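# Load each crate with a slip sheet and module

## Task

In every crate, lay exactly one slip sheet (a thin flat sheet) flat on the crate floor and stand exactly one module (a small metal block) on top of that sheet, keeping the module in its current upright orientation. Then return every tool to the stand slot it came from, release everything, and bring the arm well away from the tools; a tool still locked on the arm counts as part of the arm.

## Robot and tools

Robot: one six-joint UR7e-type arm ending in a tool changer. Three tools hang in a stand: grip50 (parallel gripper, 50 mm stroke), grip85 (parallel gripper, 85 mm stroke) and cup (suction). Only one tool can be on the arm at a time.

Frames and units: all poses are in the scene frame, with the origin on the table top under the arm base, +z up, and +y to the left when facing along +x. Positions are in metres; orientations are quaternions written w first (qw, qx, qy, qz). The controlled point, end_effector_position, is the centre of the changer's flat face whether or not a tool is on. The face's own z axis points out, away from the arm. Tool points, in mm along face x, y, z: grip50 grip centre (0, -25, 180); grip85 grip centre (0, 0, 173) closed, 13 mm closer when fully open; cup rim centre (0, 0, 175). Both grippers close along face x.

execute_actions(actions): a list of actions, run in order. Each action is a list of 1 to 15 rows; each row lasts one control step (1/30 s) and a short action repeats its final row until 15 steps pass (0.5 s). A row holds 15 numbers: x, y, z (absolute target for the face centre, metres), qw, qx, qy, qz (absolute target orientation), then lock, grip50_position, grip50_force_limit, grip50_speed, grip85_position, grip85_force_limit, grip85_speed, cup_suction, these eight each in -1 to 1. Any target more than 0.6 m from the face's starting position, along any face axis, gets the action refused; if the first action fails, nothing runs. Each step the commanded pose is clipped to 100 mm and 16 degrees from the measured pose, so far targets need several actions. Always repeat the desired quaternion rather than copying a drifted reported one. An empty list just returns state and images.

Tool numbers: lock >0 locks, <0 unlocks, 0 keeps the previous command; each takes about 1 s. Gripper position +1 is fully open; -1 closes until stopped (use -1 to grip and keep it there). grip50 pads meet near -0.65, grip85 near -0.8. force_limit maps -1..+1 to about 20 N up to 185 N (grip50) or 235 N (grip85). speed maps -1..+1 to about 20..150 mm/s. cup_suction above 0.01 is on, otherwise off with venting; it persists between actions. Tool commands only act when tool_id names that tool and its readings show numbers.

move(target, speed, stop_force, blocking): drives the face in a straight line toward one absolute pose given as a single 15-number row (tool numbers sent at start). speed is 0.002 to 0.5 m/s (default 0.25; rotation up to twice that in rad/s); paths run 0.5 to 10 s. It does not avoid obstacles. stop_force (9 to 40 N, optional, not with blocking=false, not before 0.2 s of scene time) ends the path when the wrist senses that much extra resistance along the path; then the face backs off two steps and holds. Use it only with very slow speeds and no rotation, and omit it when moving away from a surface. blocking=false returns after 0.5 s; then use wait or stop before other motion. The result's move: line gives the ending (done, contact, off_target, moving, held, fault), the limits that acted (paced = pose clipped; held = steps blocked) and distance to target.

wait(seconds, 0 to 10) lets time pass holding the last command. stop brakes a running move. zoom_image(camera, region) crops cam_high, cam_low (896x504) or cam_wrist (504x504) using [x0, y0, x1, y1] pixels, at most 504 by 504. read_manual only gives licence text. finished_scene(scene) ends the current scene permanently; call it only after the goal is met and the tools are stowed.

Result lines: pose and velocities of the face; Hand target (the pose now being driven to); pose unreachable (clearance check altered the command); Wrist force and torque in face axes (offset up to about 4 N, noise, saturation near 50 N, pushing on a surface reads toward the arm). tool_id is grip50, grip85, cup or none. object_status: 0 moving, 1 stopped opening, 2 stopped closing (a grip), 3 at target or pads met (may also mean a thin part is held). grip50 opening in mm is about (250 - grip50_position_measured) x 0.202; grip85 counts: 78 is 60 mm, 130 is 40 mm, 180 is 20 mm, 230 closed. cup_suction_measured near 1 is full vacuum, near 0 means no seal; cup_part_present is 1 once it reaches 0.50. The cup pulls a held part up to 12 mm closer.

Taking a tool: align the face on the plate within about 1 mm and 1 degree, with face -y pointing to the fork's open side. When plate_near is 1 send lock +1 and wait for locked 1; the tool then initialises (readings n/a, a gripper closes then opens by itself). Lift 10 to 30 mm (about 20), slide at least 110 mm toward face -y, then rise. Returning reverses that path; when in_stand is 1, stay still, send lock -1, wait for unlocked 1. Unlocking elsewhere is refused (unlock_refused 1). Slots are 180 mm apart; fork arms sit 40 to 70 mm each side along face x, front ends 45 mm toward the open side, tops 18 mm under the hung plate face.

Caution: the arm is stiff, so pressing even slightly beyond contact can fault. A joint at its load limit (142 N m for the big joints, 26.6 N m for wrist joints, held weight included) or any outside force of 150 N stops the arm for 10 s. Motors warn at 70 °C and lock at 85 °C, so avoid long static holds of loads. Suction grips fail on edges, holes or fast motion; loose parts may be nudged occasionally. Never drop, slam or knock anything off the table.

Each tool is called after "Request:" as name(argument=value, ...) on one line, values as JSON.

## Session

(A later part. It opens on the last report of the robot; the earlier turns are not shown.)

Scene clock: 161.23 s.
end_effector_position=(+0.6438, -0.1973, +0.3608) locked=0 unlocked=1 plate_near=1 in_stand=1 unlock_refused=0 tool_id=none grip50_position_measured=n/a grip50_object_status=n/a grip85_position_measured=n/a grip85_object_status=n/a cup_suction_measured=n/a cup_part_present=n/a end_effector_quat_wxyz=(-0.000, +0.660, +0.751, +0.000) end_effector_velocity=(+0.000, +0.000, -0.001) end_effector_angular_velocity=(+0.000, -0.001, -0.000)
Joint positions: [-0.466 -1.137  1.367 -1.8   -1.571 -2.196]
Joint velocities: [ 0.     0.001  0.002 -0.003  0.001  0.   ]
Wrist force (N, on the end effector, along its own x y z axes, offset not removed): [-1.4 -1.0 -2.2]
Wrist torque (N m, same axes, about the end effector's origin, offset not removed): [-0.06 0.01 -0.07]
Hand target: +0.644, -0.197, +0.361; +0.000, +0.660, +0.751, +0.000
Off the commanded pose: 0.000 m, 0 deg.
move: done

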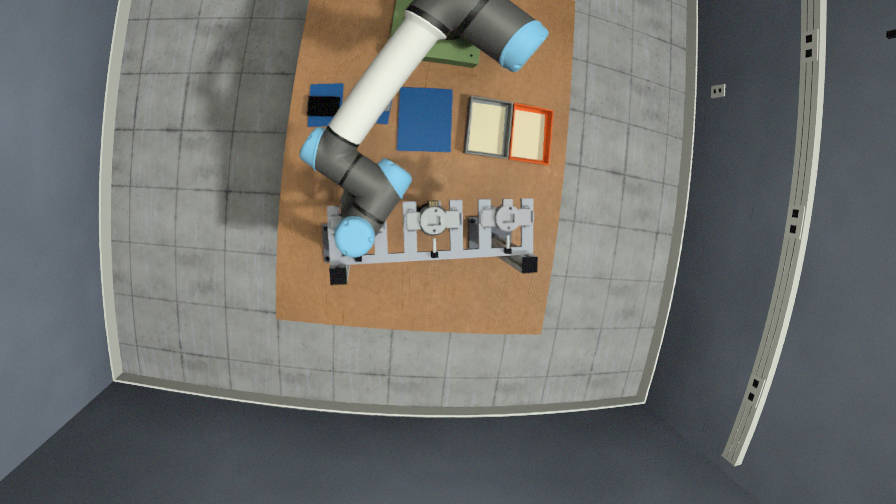

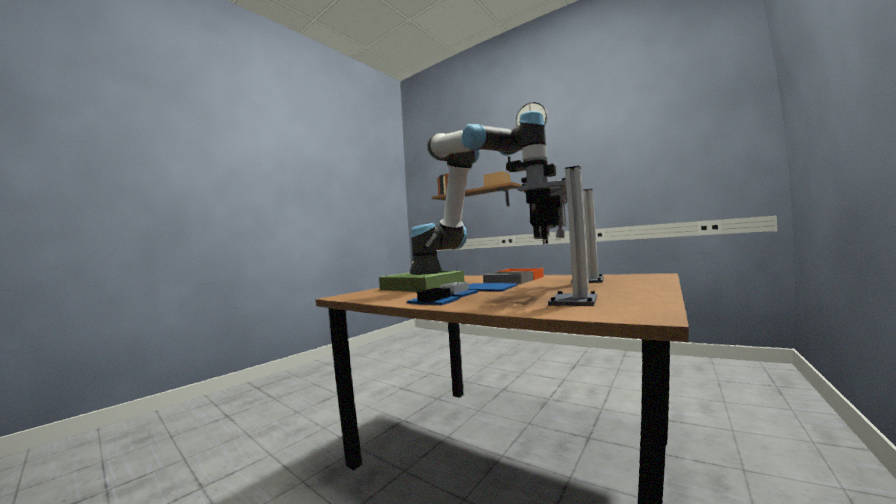

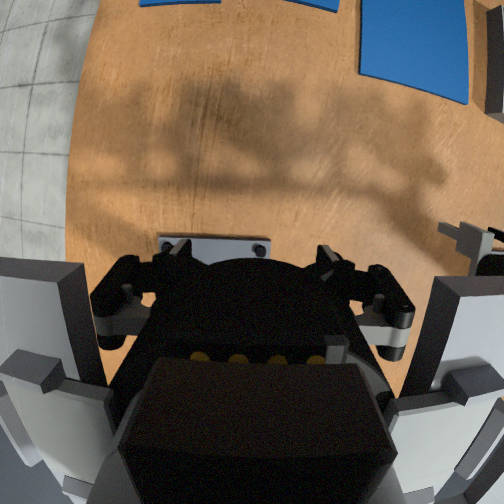

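Request:
execute_actions(actions=[[[0.6438,-0.1973,0.3607,0,0.66,0.7513,0,1,1,0,0,1,0,0,0]],[[0.6438,-0.1973,0.3607,0,0.66,0.7513,0,1,1,0,0,1,0,0,0]],[[0.6438,-0.1973,0.3607,0,0.66,0.7513,0,1,1,0,0,1,0,0,0]]])

Request:
move(target=[0.6438,-0.1973,0.381,0,0.66,0.7513,0,0,1,0,0,1,0,0,0], speed=0.05)

Request:
move(target=[0.48,-0.2186,0.381,0,0.66,0.7513,0,0,1,0,0,1,0,0,0], speed=0.15)

Request:
move(target=[0.30,-0.19,0.25,0,0,1,0,0,1,0,0,1,0,0,0])

Scene clock: 165.23 s.
end_effector_position=(+0.6438, -0.1973, +0.3607) locked=1 unlocked=0 plate_near=1 in_stand=1 unlock_refused=0 tool_id=grip85 grip50_position_measured=n/a grip50_object_status=n/a grip85_position_measured=n/a grip85_object_status=n/a cup_suction_measured=n/a cup_part_present=n/a end_effector_quat_wxyz=(+0.000, +0.660, +0.751, +0.000) end_effector_velocity=(+0.000, +0.001, -0.000) end_effector_angular_velocity=(+0.000, +0.000, +0.002)
Joint positions: [-0.466 -1.137  1.367 -1.8   -1.571 -2.196]
Joint velocities: [ 0.001  0.    -0.     0.    -0.    -0.001]
Wrist force (N, on the end effector, along its own x y z axes, offset not removed): [4.7 -3.3 -18.8]
Wrist torque (N m, same axes, about the end effector's origin, offset not removed): [-0.30 1.17 -0.04]
Hand target: +0.644, -0.197, +0.361; +0.000, +0.660, +0.751, -0.000
Off the commanded pose: 0.000 m, 0 deg.

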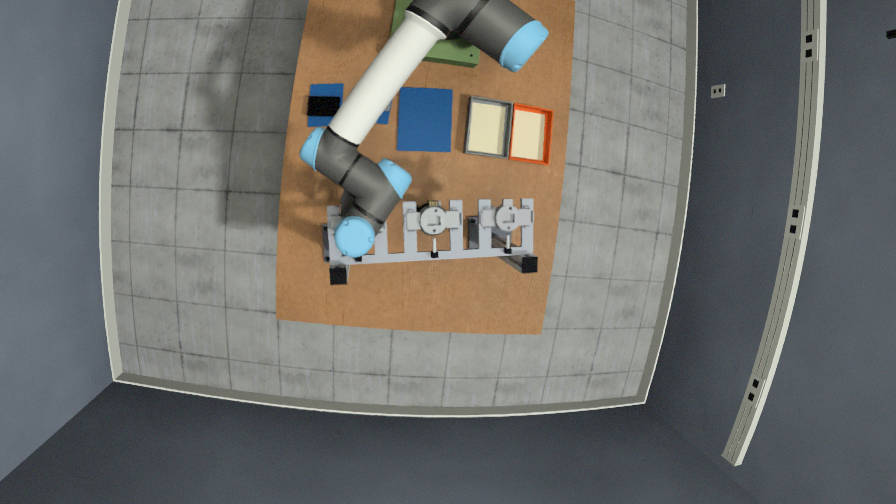

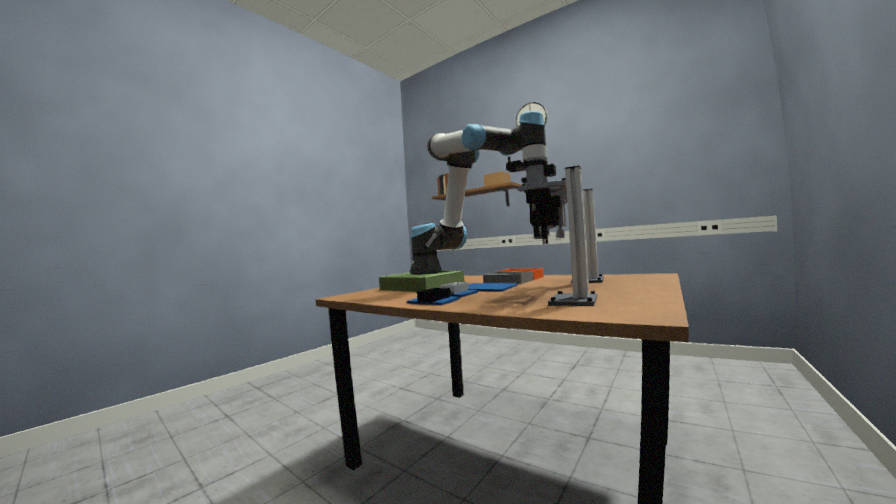

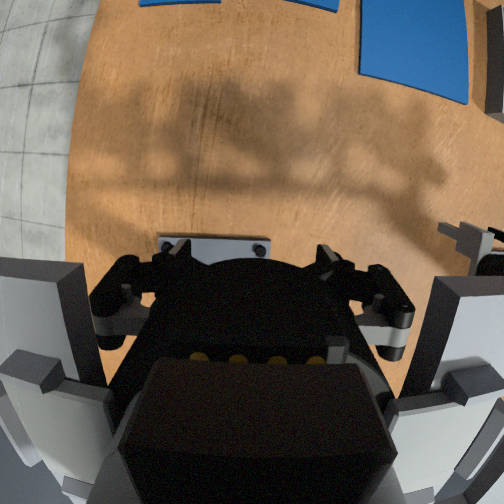

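Scene clock: 166.03 s.
end_effector_position=(+0.6438, -0.1973, +0.3808) locked=1 unlocked=0 plate_near=1 in_stand=0 unlock_refused=0 tool_id=grip85 grip50_position_measured=n/a grip50_object_status=n/a grip85_position_measured=n/a grip85_object_status=n/a cup_suction_measured=n/a cup_part_present=n/a end_effector_quat_wxyz=(+0.000, +0.660, +0.751, -0.000) end_effector_velocity=(+0.000, +0.000, +0.002) end_effector_angular_velocity=(-0.000, -0.000, +0.000)
Joint positions: [-0.466 -1.147  1.329 -1.753 -1.571 -2.196]
Joint velocities: [ 0.001 -0.    -0.004  0.004  0.     0.001]
Wrist force (N, on the end effector, along its own x y z axes, offset not removed): [-1.9 -2.2 -4.8]
Wrist torque (N m, same axes, about the end effector's origin, offset not removed): [0.02 0.17 -0.03]
Hand target: +0.644, -0.197, +0.381; +0.000, +0.660, +0.751, +0.000
Off the commanded pose: 0.000 m, 0 deg.
move: done

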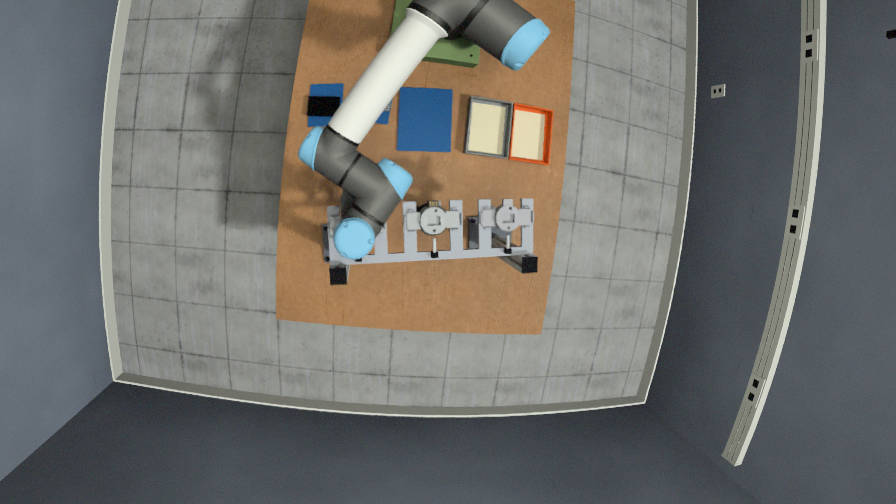

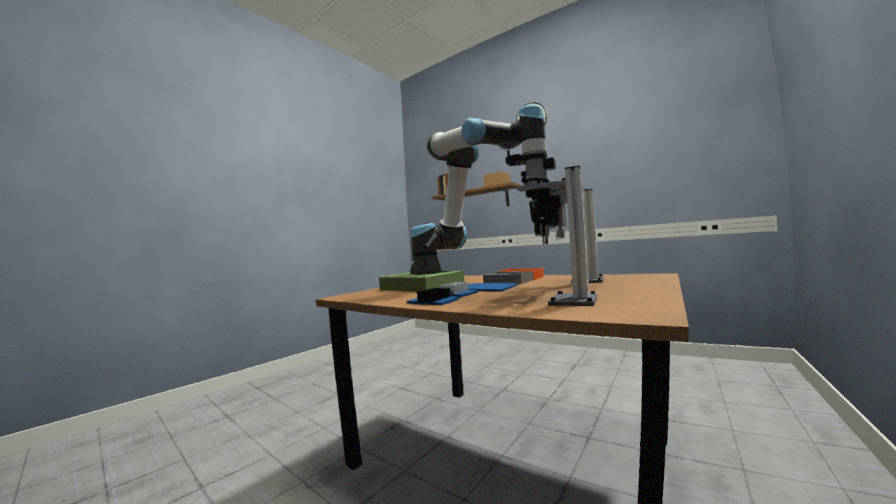

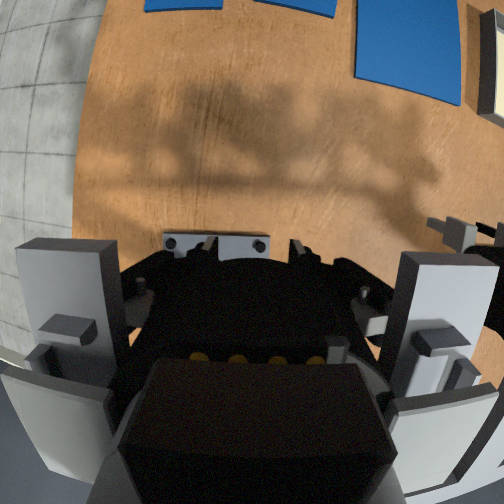

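Scene clock: 167.63 s.
end_effector_position=(+0.4803, -0.2187, +0.3809) locked=1 unlocked=0 plate_near=1 in_stand=0 unlock_refused=0 tool_id=grip85 grip50_position_measured=n/a grip50_object_status=n/a grip85_position_measured=n/a grip85_object_status=n/a cup_suction_measured=n/a cup_part_present=n/a end_effector_quat_wxyz=(+0.000, +0.660, +0.751, +0.000) end_effector_velocity=(-0.001, +0.000, +0.000) end_effector_angular_velocity=(-0.000, -0.001, +0.001)
Joint positions: [-0.652 -1.491  1.768 -1.847 -1.571 -2.382]
Joint velocities: [-0.002 -0.003  0.003 -0.001  0.    -0.002]
Wrist force (N, on the end effector, along its own x y z axes, offset not removed): [-2.5 1.4 1.8]
Wrist torque (N m, same axes, about the end effector's origin, offset not removed): [0.17 0.29 -0.24]
Hand target: +0.480, -0.219, +0.381; +0.000, +0.660, +0.751, +0.000
Off the commanded pose: 0.000 m, 0 deg.
move: done

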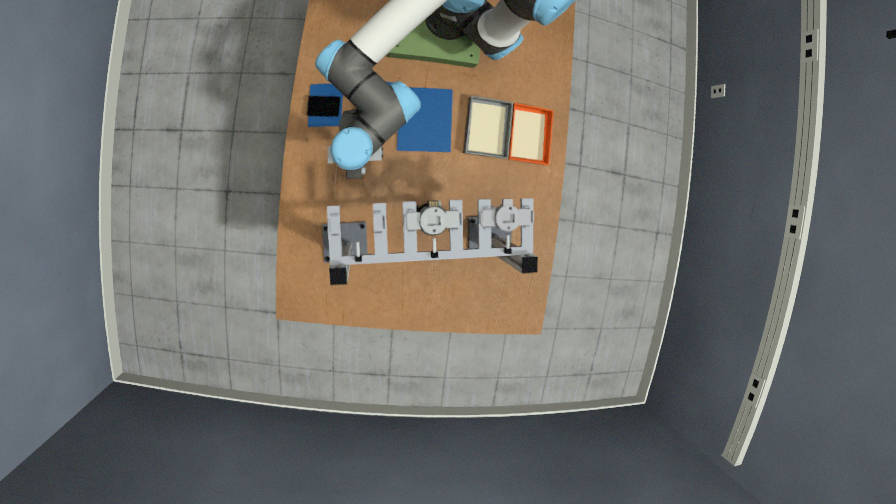

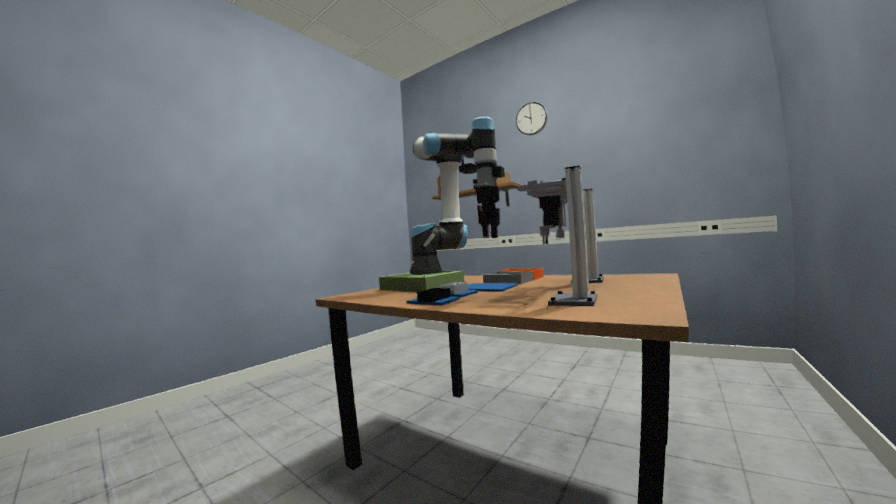

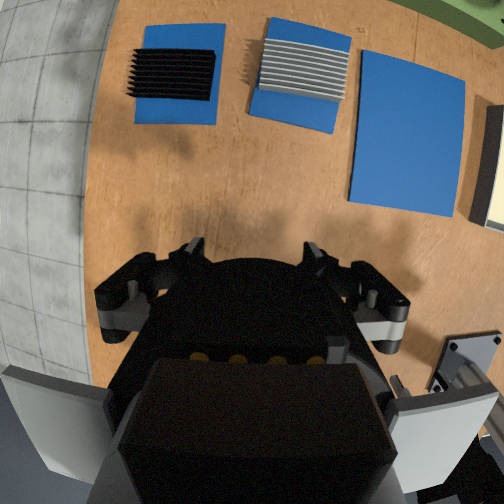

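Scene clock: 171.00 s.
end_effector_position=(+0.3002, -0.1901, +0.2500) locked=1 unlocked=0 plate_near=1 in_stand=0 unlock_refused=0 tool_id=grip85 grip50_position_measured=n/a grip50_object_status=n/a grip85_position_measured=3 grip85_object_status=3 cup_suction_measured=n/a cup_part_present=n/a end_effector_quat_wxyz=(+0.000, +0.000, +1.000, +0.000) end_effector_velocity=(-0.001, -0.000, -0.001) end_effector_angular_velocity=(+0.000, -0.001, +0.008)
Joint positions: [-0.919 -1.779  2.406 -2.198 -1.571 -4.09 ]
Joint velocities: [-0.004 -0.002  0.004 -0.002  0.001 -0.012]
Wrist force (N, on the end effector, along its own x y z axes, offset not removed): [-1.6 1.6 -0.5]
Wrist torque (N m, same axes, about the end effector's origin, offset not removed): [0.23 0.15 -0.06]
Hand target: +0.300, -0.190, +0.250; +0.000, +0.000, +1.000, +0.000
Off the commanded pose: 0.000 m, 0 deg.
move: done

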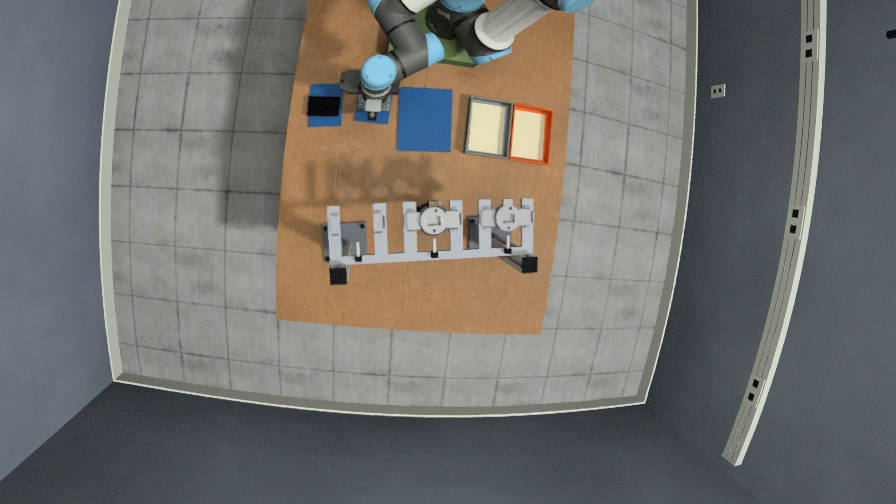

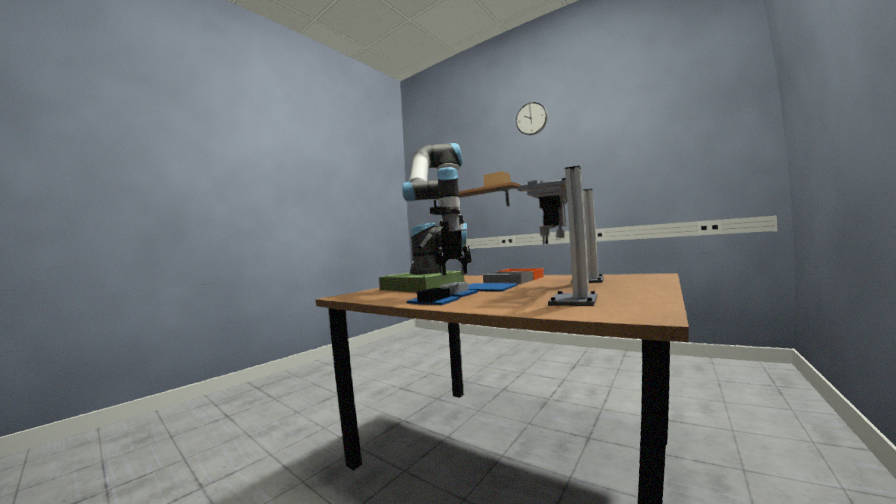

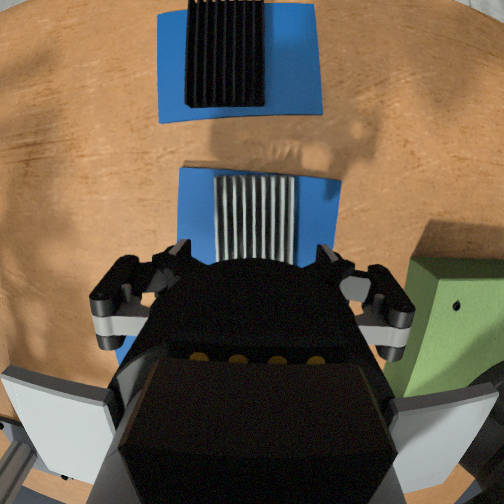

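Request:
move(target=[0.30,-0.19,0.2005,0,0,1,0,0,1,0,0,1,0,0,0], speed=0.06)

Request:
move(target=[0.30,-0.19,0.2005,0,0,1,0,0,1,0,0,-1,-0.4,0,0])

Request:
move(target=[0.30,-0.19,0.26,0,0,1,0,0,1,0,0,-1,-0.4,0,0], speed=0.1)

Request:
move(target=[0.34,0.321,0.26,0,0,1,0,0,1,0,0,-1,-0.4,0,0])

Request:
move(target=[0.34,0.321,0.202,0,0,1,0,0,1,0,0,-1,-0.4,0,0], speed=0.04, stop_force=10)

Request:
move(target=[0.34,0.321,0.19,0,0,1,0,0,1,0,0,-1,-0.4,0,0], speed=0.005, stop_force=10)

Scene clock: 174.77 s.
end_effector_position=(+0.2999, -0.1900, +0.2008) locked=1 unlocked=0 plate_near=1 in_stand=0 unlock_refused=0 tool_id=grip85 grip50_position_measured=n/a grip50_object_status=n/a grip85_position_measured=3 grip85_object_status=3 cup_suction_measured=n/a cup_part_present=n/a end_effector_quat_wxyz=(-0.000, +0.000, +1.000, +0.000) end_effector_velocity=(+0.000, -0.001, -0.002) end_effector_angular_velocity=(-0.001, -0.001, -0.001)
Joint positions: [-0.919 -1.66   2.481 -2.391 -1.571 -4.091]
Joint velocities: [-0.001  0.007  0.002 -0.01   0.    -0.   ]
Wrist force (N, on the end effector, along its own x y z axes, offset not removed): [-4.5 -1.6 -2.4]
Wrist torque (N m, same axes, about the end effector's origin, offset not removed): [-0.29 0.31 0.19]
Hand target: +0.300, -0.190, +0.201; -0.000, +0.000, +1.000, +0.000
Off the commanded pose: 0.000 m, 0 deg.
move: done

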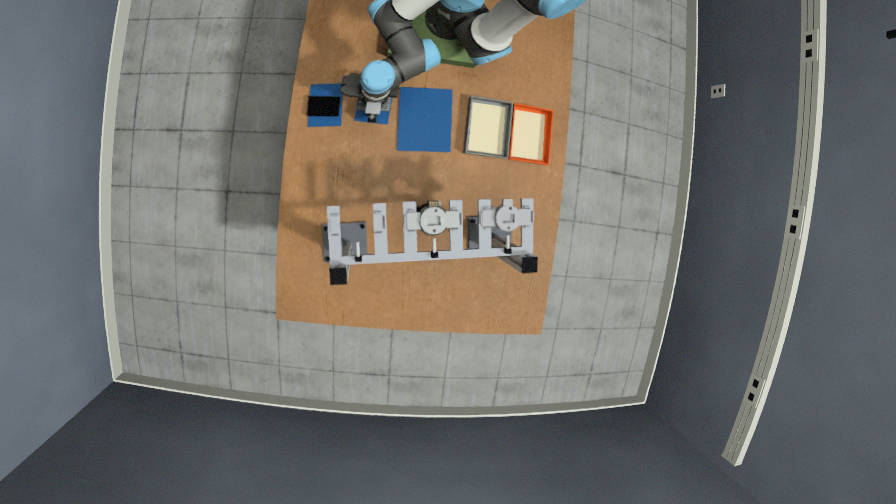

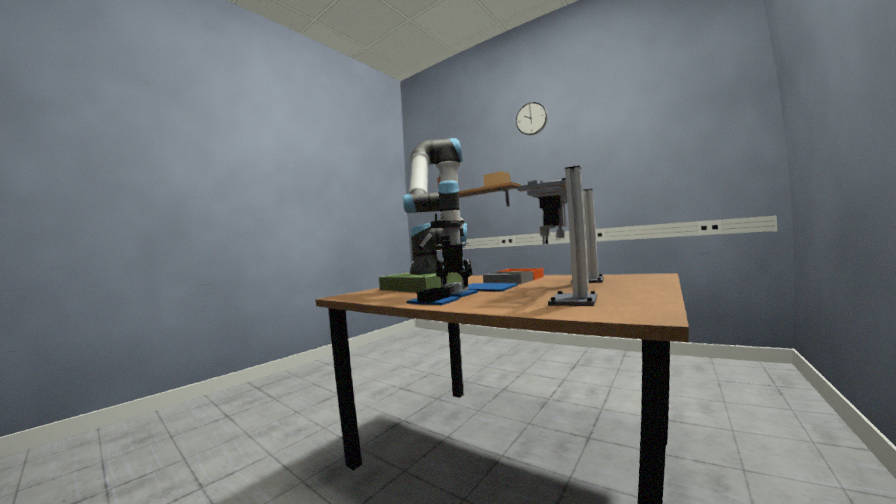

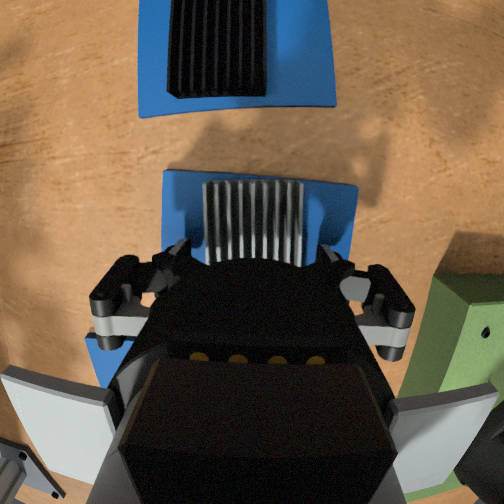

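Scene clock: 175.47 s.
end_effector_position=(+0.3000, -0.1900, +0.2006) locked=1 unlocked=0 plate_near=1 in_stand=0 unlock_refused=0 tool_id=grip85 grip50_position_measured=n/a grip50_object_status=n/a grip85_position_measured=79 grip85_object_status=2 cup_suction_measured=n/a cup_part_present=n/a end_effector_quat_wxyz=(+0.000, -0.000, +1.000, -0.000) end_effector_velocity=(+0.000, +0.000, -0.000) end_effector_angular_velocity=(-0.000, -0.000, +0.003)
Joint positions: [-0.919 -1.66   2.481 -2.392 -1.571 -4.091]
Joint velocities: [ 0.001  0.001  0.    -0.002 -0.    -0.001]
Wrist force (N, on the end effector, along its own x y z axes, offset not removed): [6.4 13.0 -50.0]
Wrist torque (N m, same axes, about the end effector's origin, offset not removed): [-1.61 1.91 0.07]
Hand target: +0.300, -0.190, +0.201; -0.000, -0.000, +1.000, +0.000
Off the commanded pose: 0.000 m, 0 deg.
move: done

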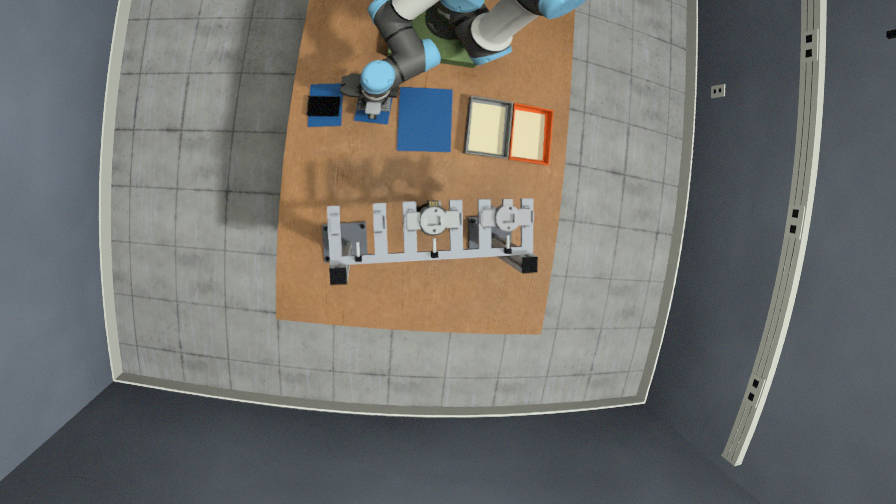

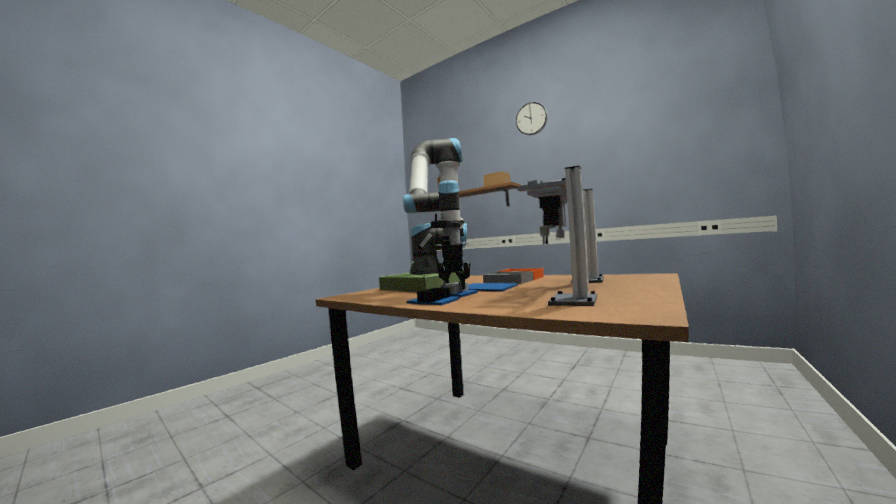

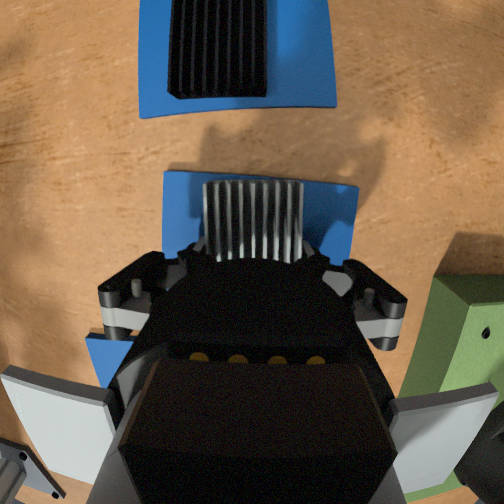

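Scene clock: 176.53 s.
end_effector_position=(+0.3000, -0.1900, +0.2598) locked=1 unlocked=0 plate_near=1 in_stand=0 unlock_refused=0 tool_id=grip85 grip50_position_measured=n/a grip50_object_status=n/a grip85_position_measured=79 grip85_object_status=2 cup_suction_measured=n/a cup_part_present=n/a end_effector_quat_wxyz=(-0.000, -0.000, +1.000, -0.000) end_effector_velocity=(+0.000, +0.000, +0.001) end_effector_angular_velocity=(+0.001, +0.000, +0.001)
Joint positions: [-0.919 -1.799  2.39  -2.162 -1.571 -4.09 ]
Joint velocities: [ 0.    -0.002 -0.003  0.006  0.    -0.001]
Wrist force (N, on the end effector, along its own x y z axes, offset not removed): [-1.8 0.9 2.5]
Wrist torque (N m, same axes, about the end effector's origin, offset not removed): [0.07 0.14 -0.01]
Hand target: +0.300, -0.190, +0.260; +0.000, +0.000, +1.000, -0.000
Off the commanded pose: 0.000 m, 0 deg.
move: done

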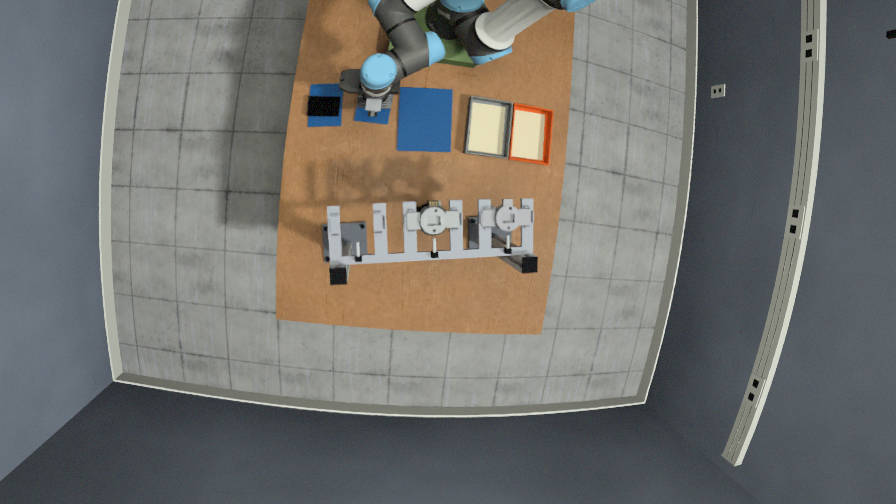

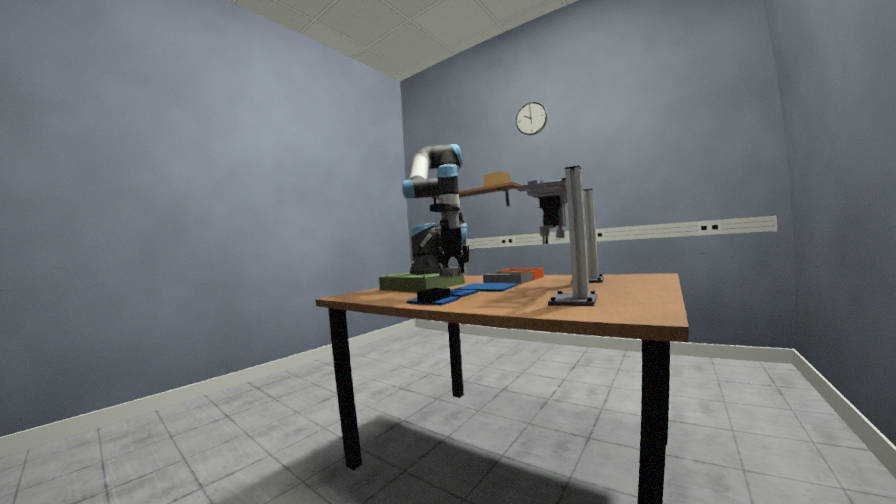

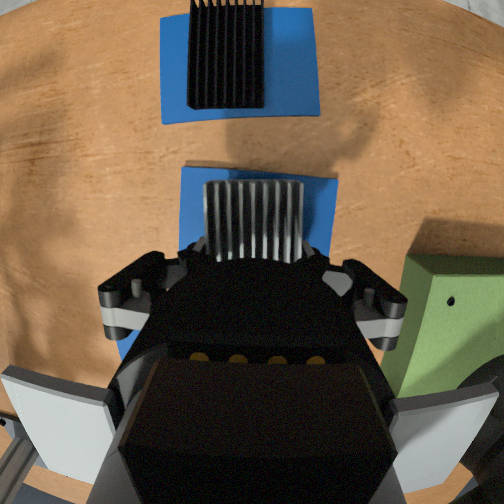

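Scene clock: 179.17 s.
end_effector_position=(+0.3386, +0.3199, +0.2601) locked=1 unlocked=0 plate_near=1 in_stand=0 unlock_refused=0 tool_id=grip85 grip50_position_measured=n/a grip50_object_status=n/a grip85_position_measured=79 grip85_object_status=2 cup_suction_measured=n/a cup_part_present=n/a end_effector_quat_wxyz=(-0.001, -0.000, +1.000, -0.001) end_effector_velocity=(+0.000, +0.002, +0.000) end_effector_angular_velocity=(+0.000, -0.001, +0.001)
Joint positions: [ 0.497 -1.504  2.124 -2.187 -1.572 -2.674]
Joint velocities: [ 0.004  0.004 -0.004 -0.    -0.     0.003]
Wrist force (N, on the end effector, along its own x y z axes, offset not removed): [-1.7 4.9 -0.5]
Wrist torque (N m, same axes, about the end effector's origin, offset not removed): [0.42 0.16 0.16]
Hand target: +0.339, +0.320, +0.260; -0.001, +0.000, +1.000, -0.001
Off the commanded pose: 0.002 m, 0 deg.
move: done

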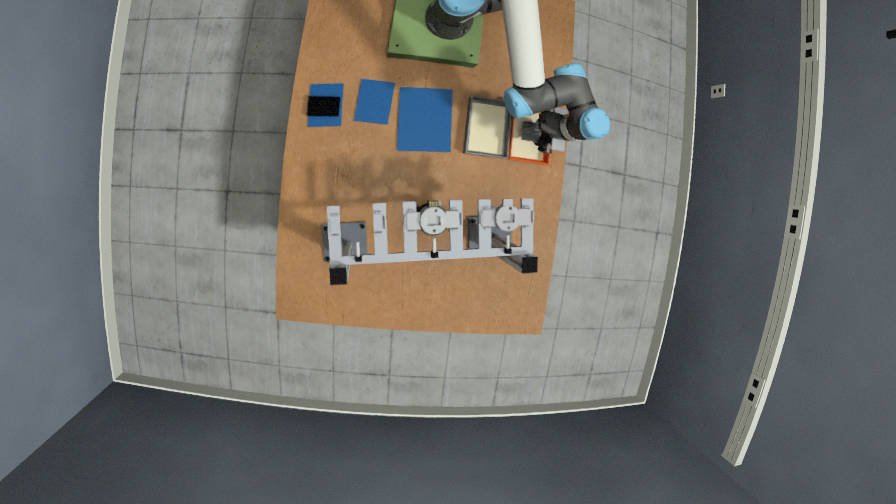

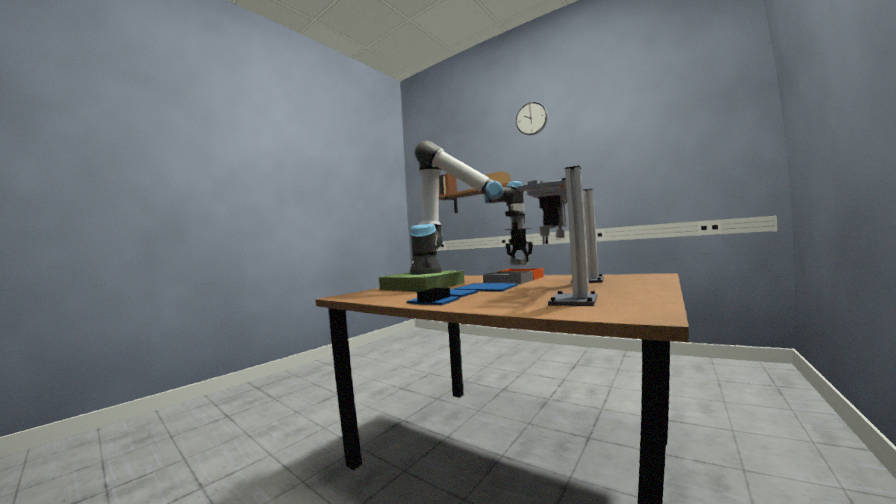

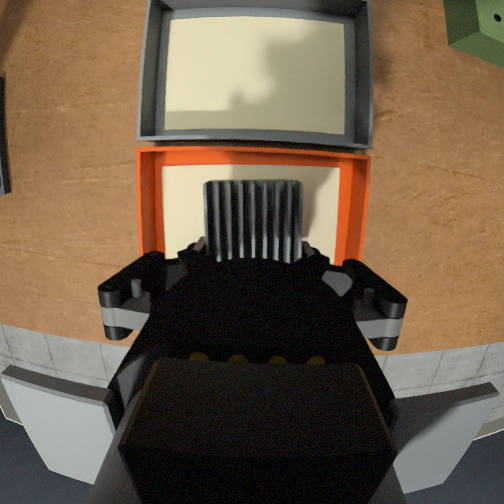

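Scene clock: 180.97 s.
end_effector_position=(+0.3400, +0.3210, +0.2022) locked=1 unlocked=0 plate_near=1 in_stand=0 unlock_refused=0 tool_id=grip85 grip50_position_measured=n/a grip50_object_status=n/a grip85_position_measured=79 grip85_object_status=2 cup_suction_measured=n/a cup_part_present=n/a end_effector_quat_wxyz=(-0.000, -0.000, +1.000, -0.000) end_effector_velocity=(-0.000, -0.000, -0.002) end_effector_angular_velocity=(-0.000, +0.001, +0.001)
Joint positions: [ 0.498 -1.395  2.192 -2.367 -1.571 -2.674]
Joint velocities: [-0.     0.004  0.002 -0.005  0.    -0.001]
Wrist force (N, on the end effector, along its own x y z axes, offset not removed): [0.5 2.0 2.0]
Wrist torque (N m, same axes, about the end effector's origin, offset not removed): [0.21 -0.12 -0.12]
Hand target: +0.340, +0.321, +0.202; -0.000, -0.000, +1.000, -0.000
Off the commanded pose: 0.000 m, 0 deg.
move: done

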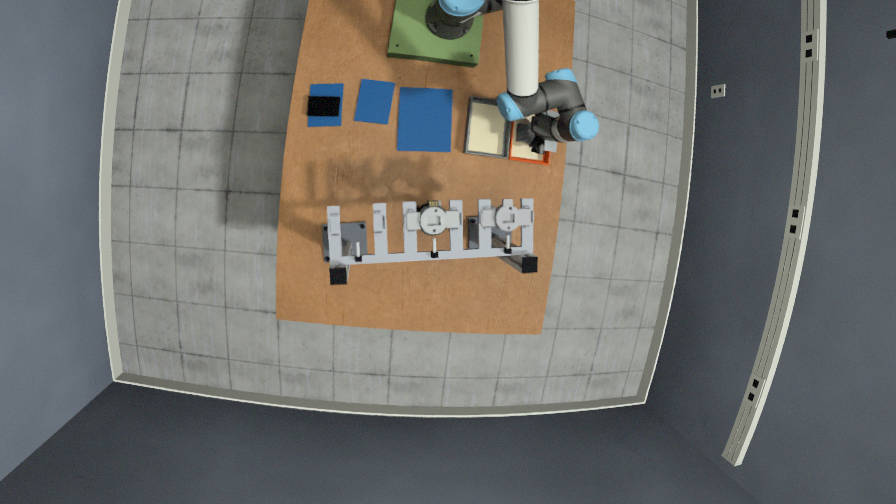

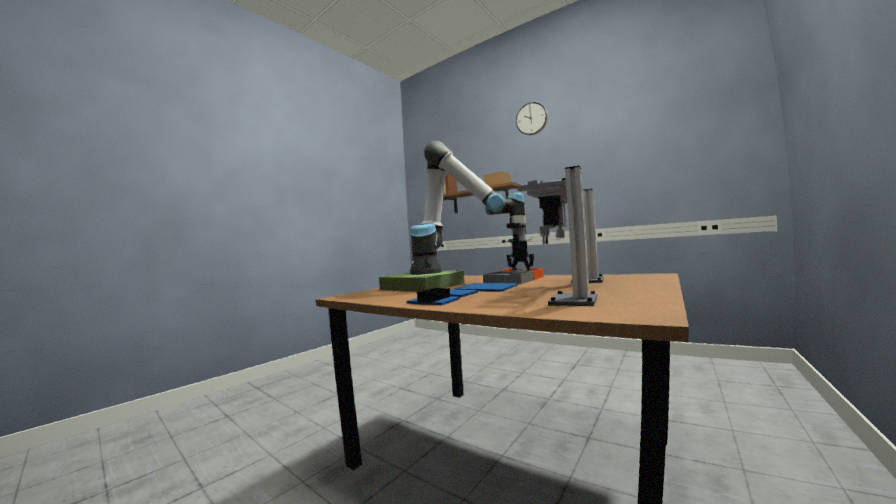

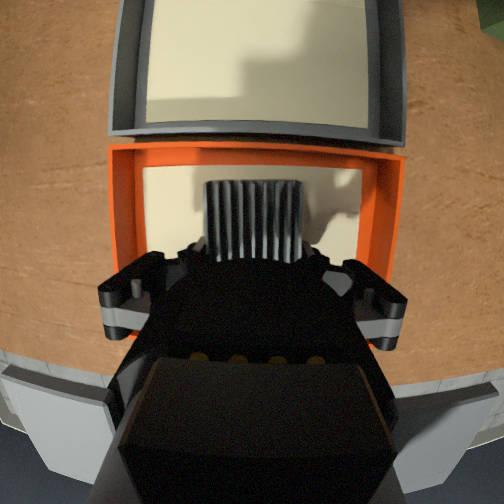

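Scene clock: 182.57 s.
end_effector_position=(+0.3400, +0.3210, +0.1960) locked=1 unlocked=0 plate_near=1 in_stand=0 unlock_refused=0 tool_id=grip85 grip50_position_measured=n/a grip50_object_status=n/a grip85_position_measured=79 grip85_object_status=2 cup_suction_measured=n/a cup_part_present=n/a end_effector_quat_wxyz=(+0.000, -0.000, +1.000, +0.000) end_effector_velocity=(-0.001, +0.000, +0.001) end_effector_angular_velocity=(-0.001, +0.002, +0.002)
Joint positions: [ 0.498 -1.382  2.198 -2.387 -1.571 -2.674]
Joint velocities: [ 0.001 -0.002 -0.001  0.006  0.    -0.001]
Wrist force (N, on the end effector, along its own x y z axes, offset not removed): [-2.5 4.1 -26.3]
Wrist torque (N m, same axes, about the end effector's origin, offset not removed): [-0.22 0.11 0.09]
Hand target: +0.340, +0.321, +0.196; +0.000, -0.000, +1.000, +0.000
Off the commanded pose: 0.006 m, 0 deg.
move: contact

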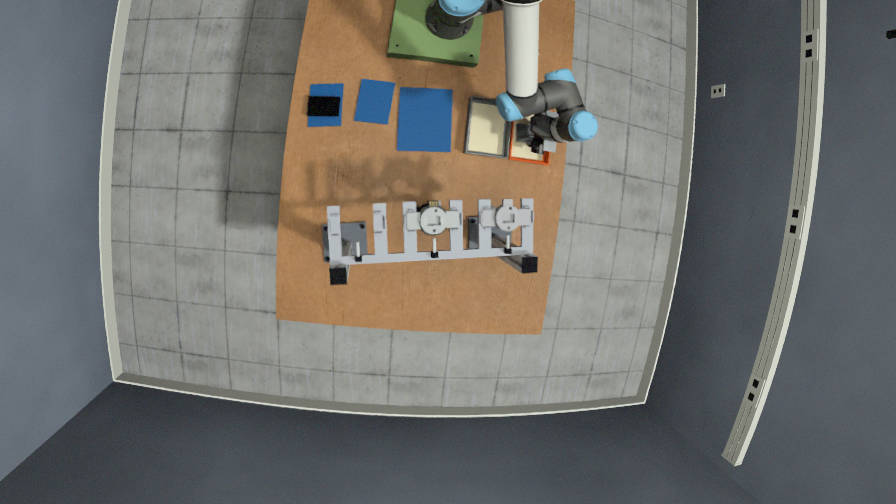

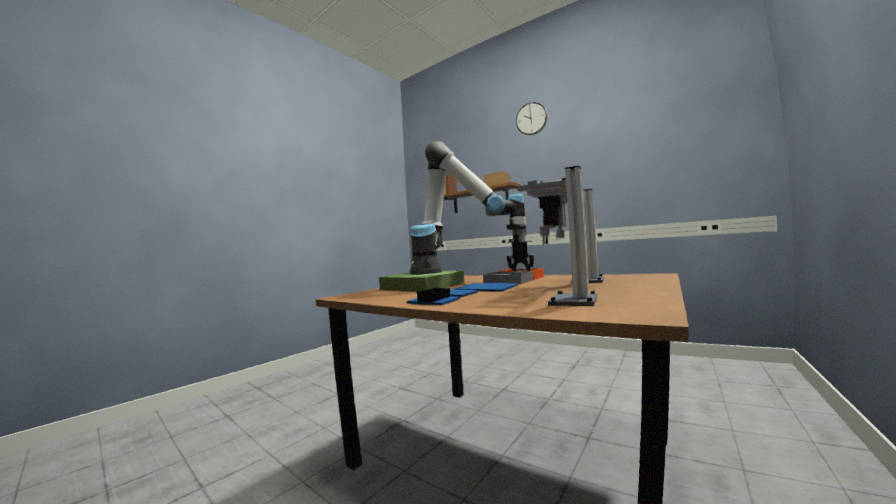

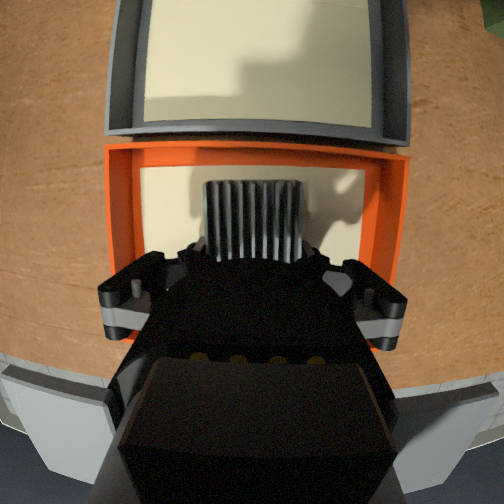

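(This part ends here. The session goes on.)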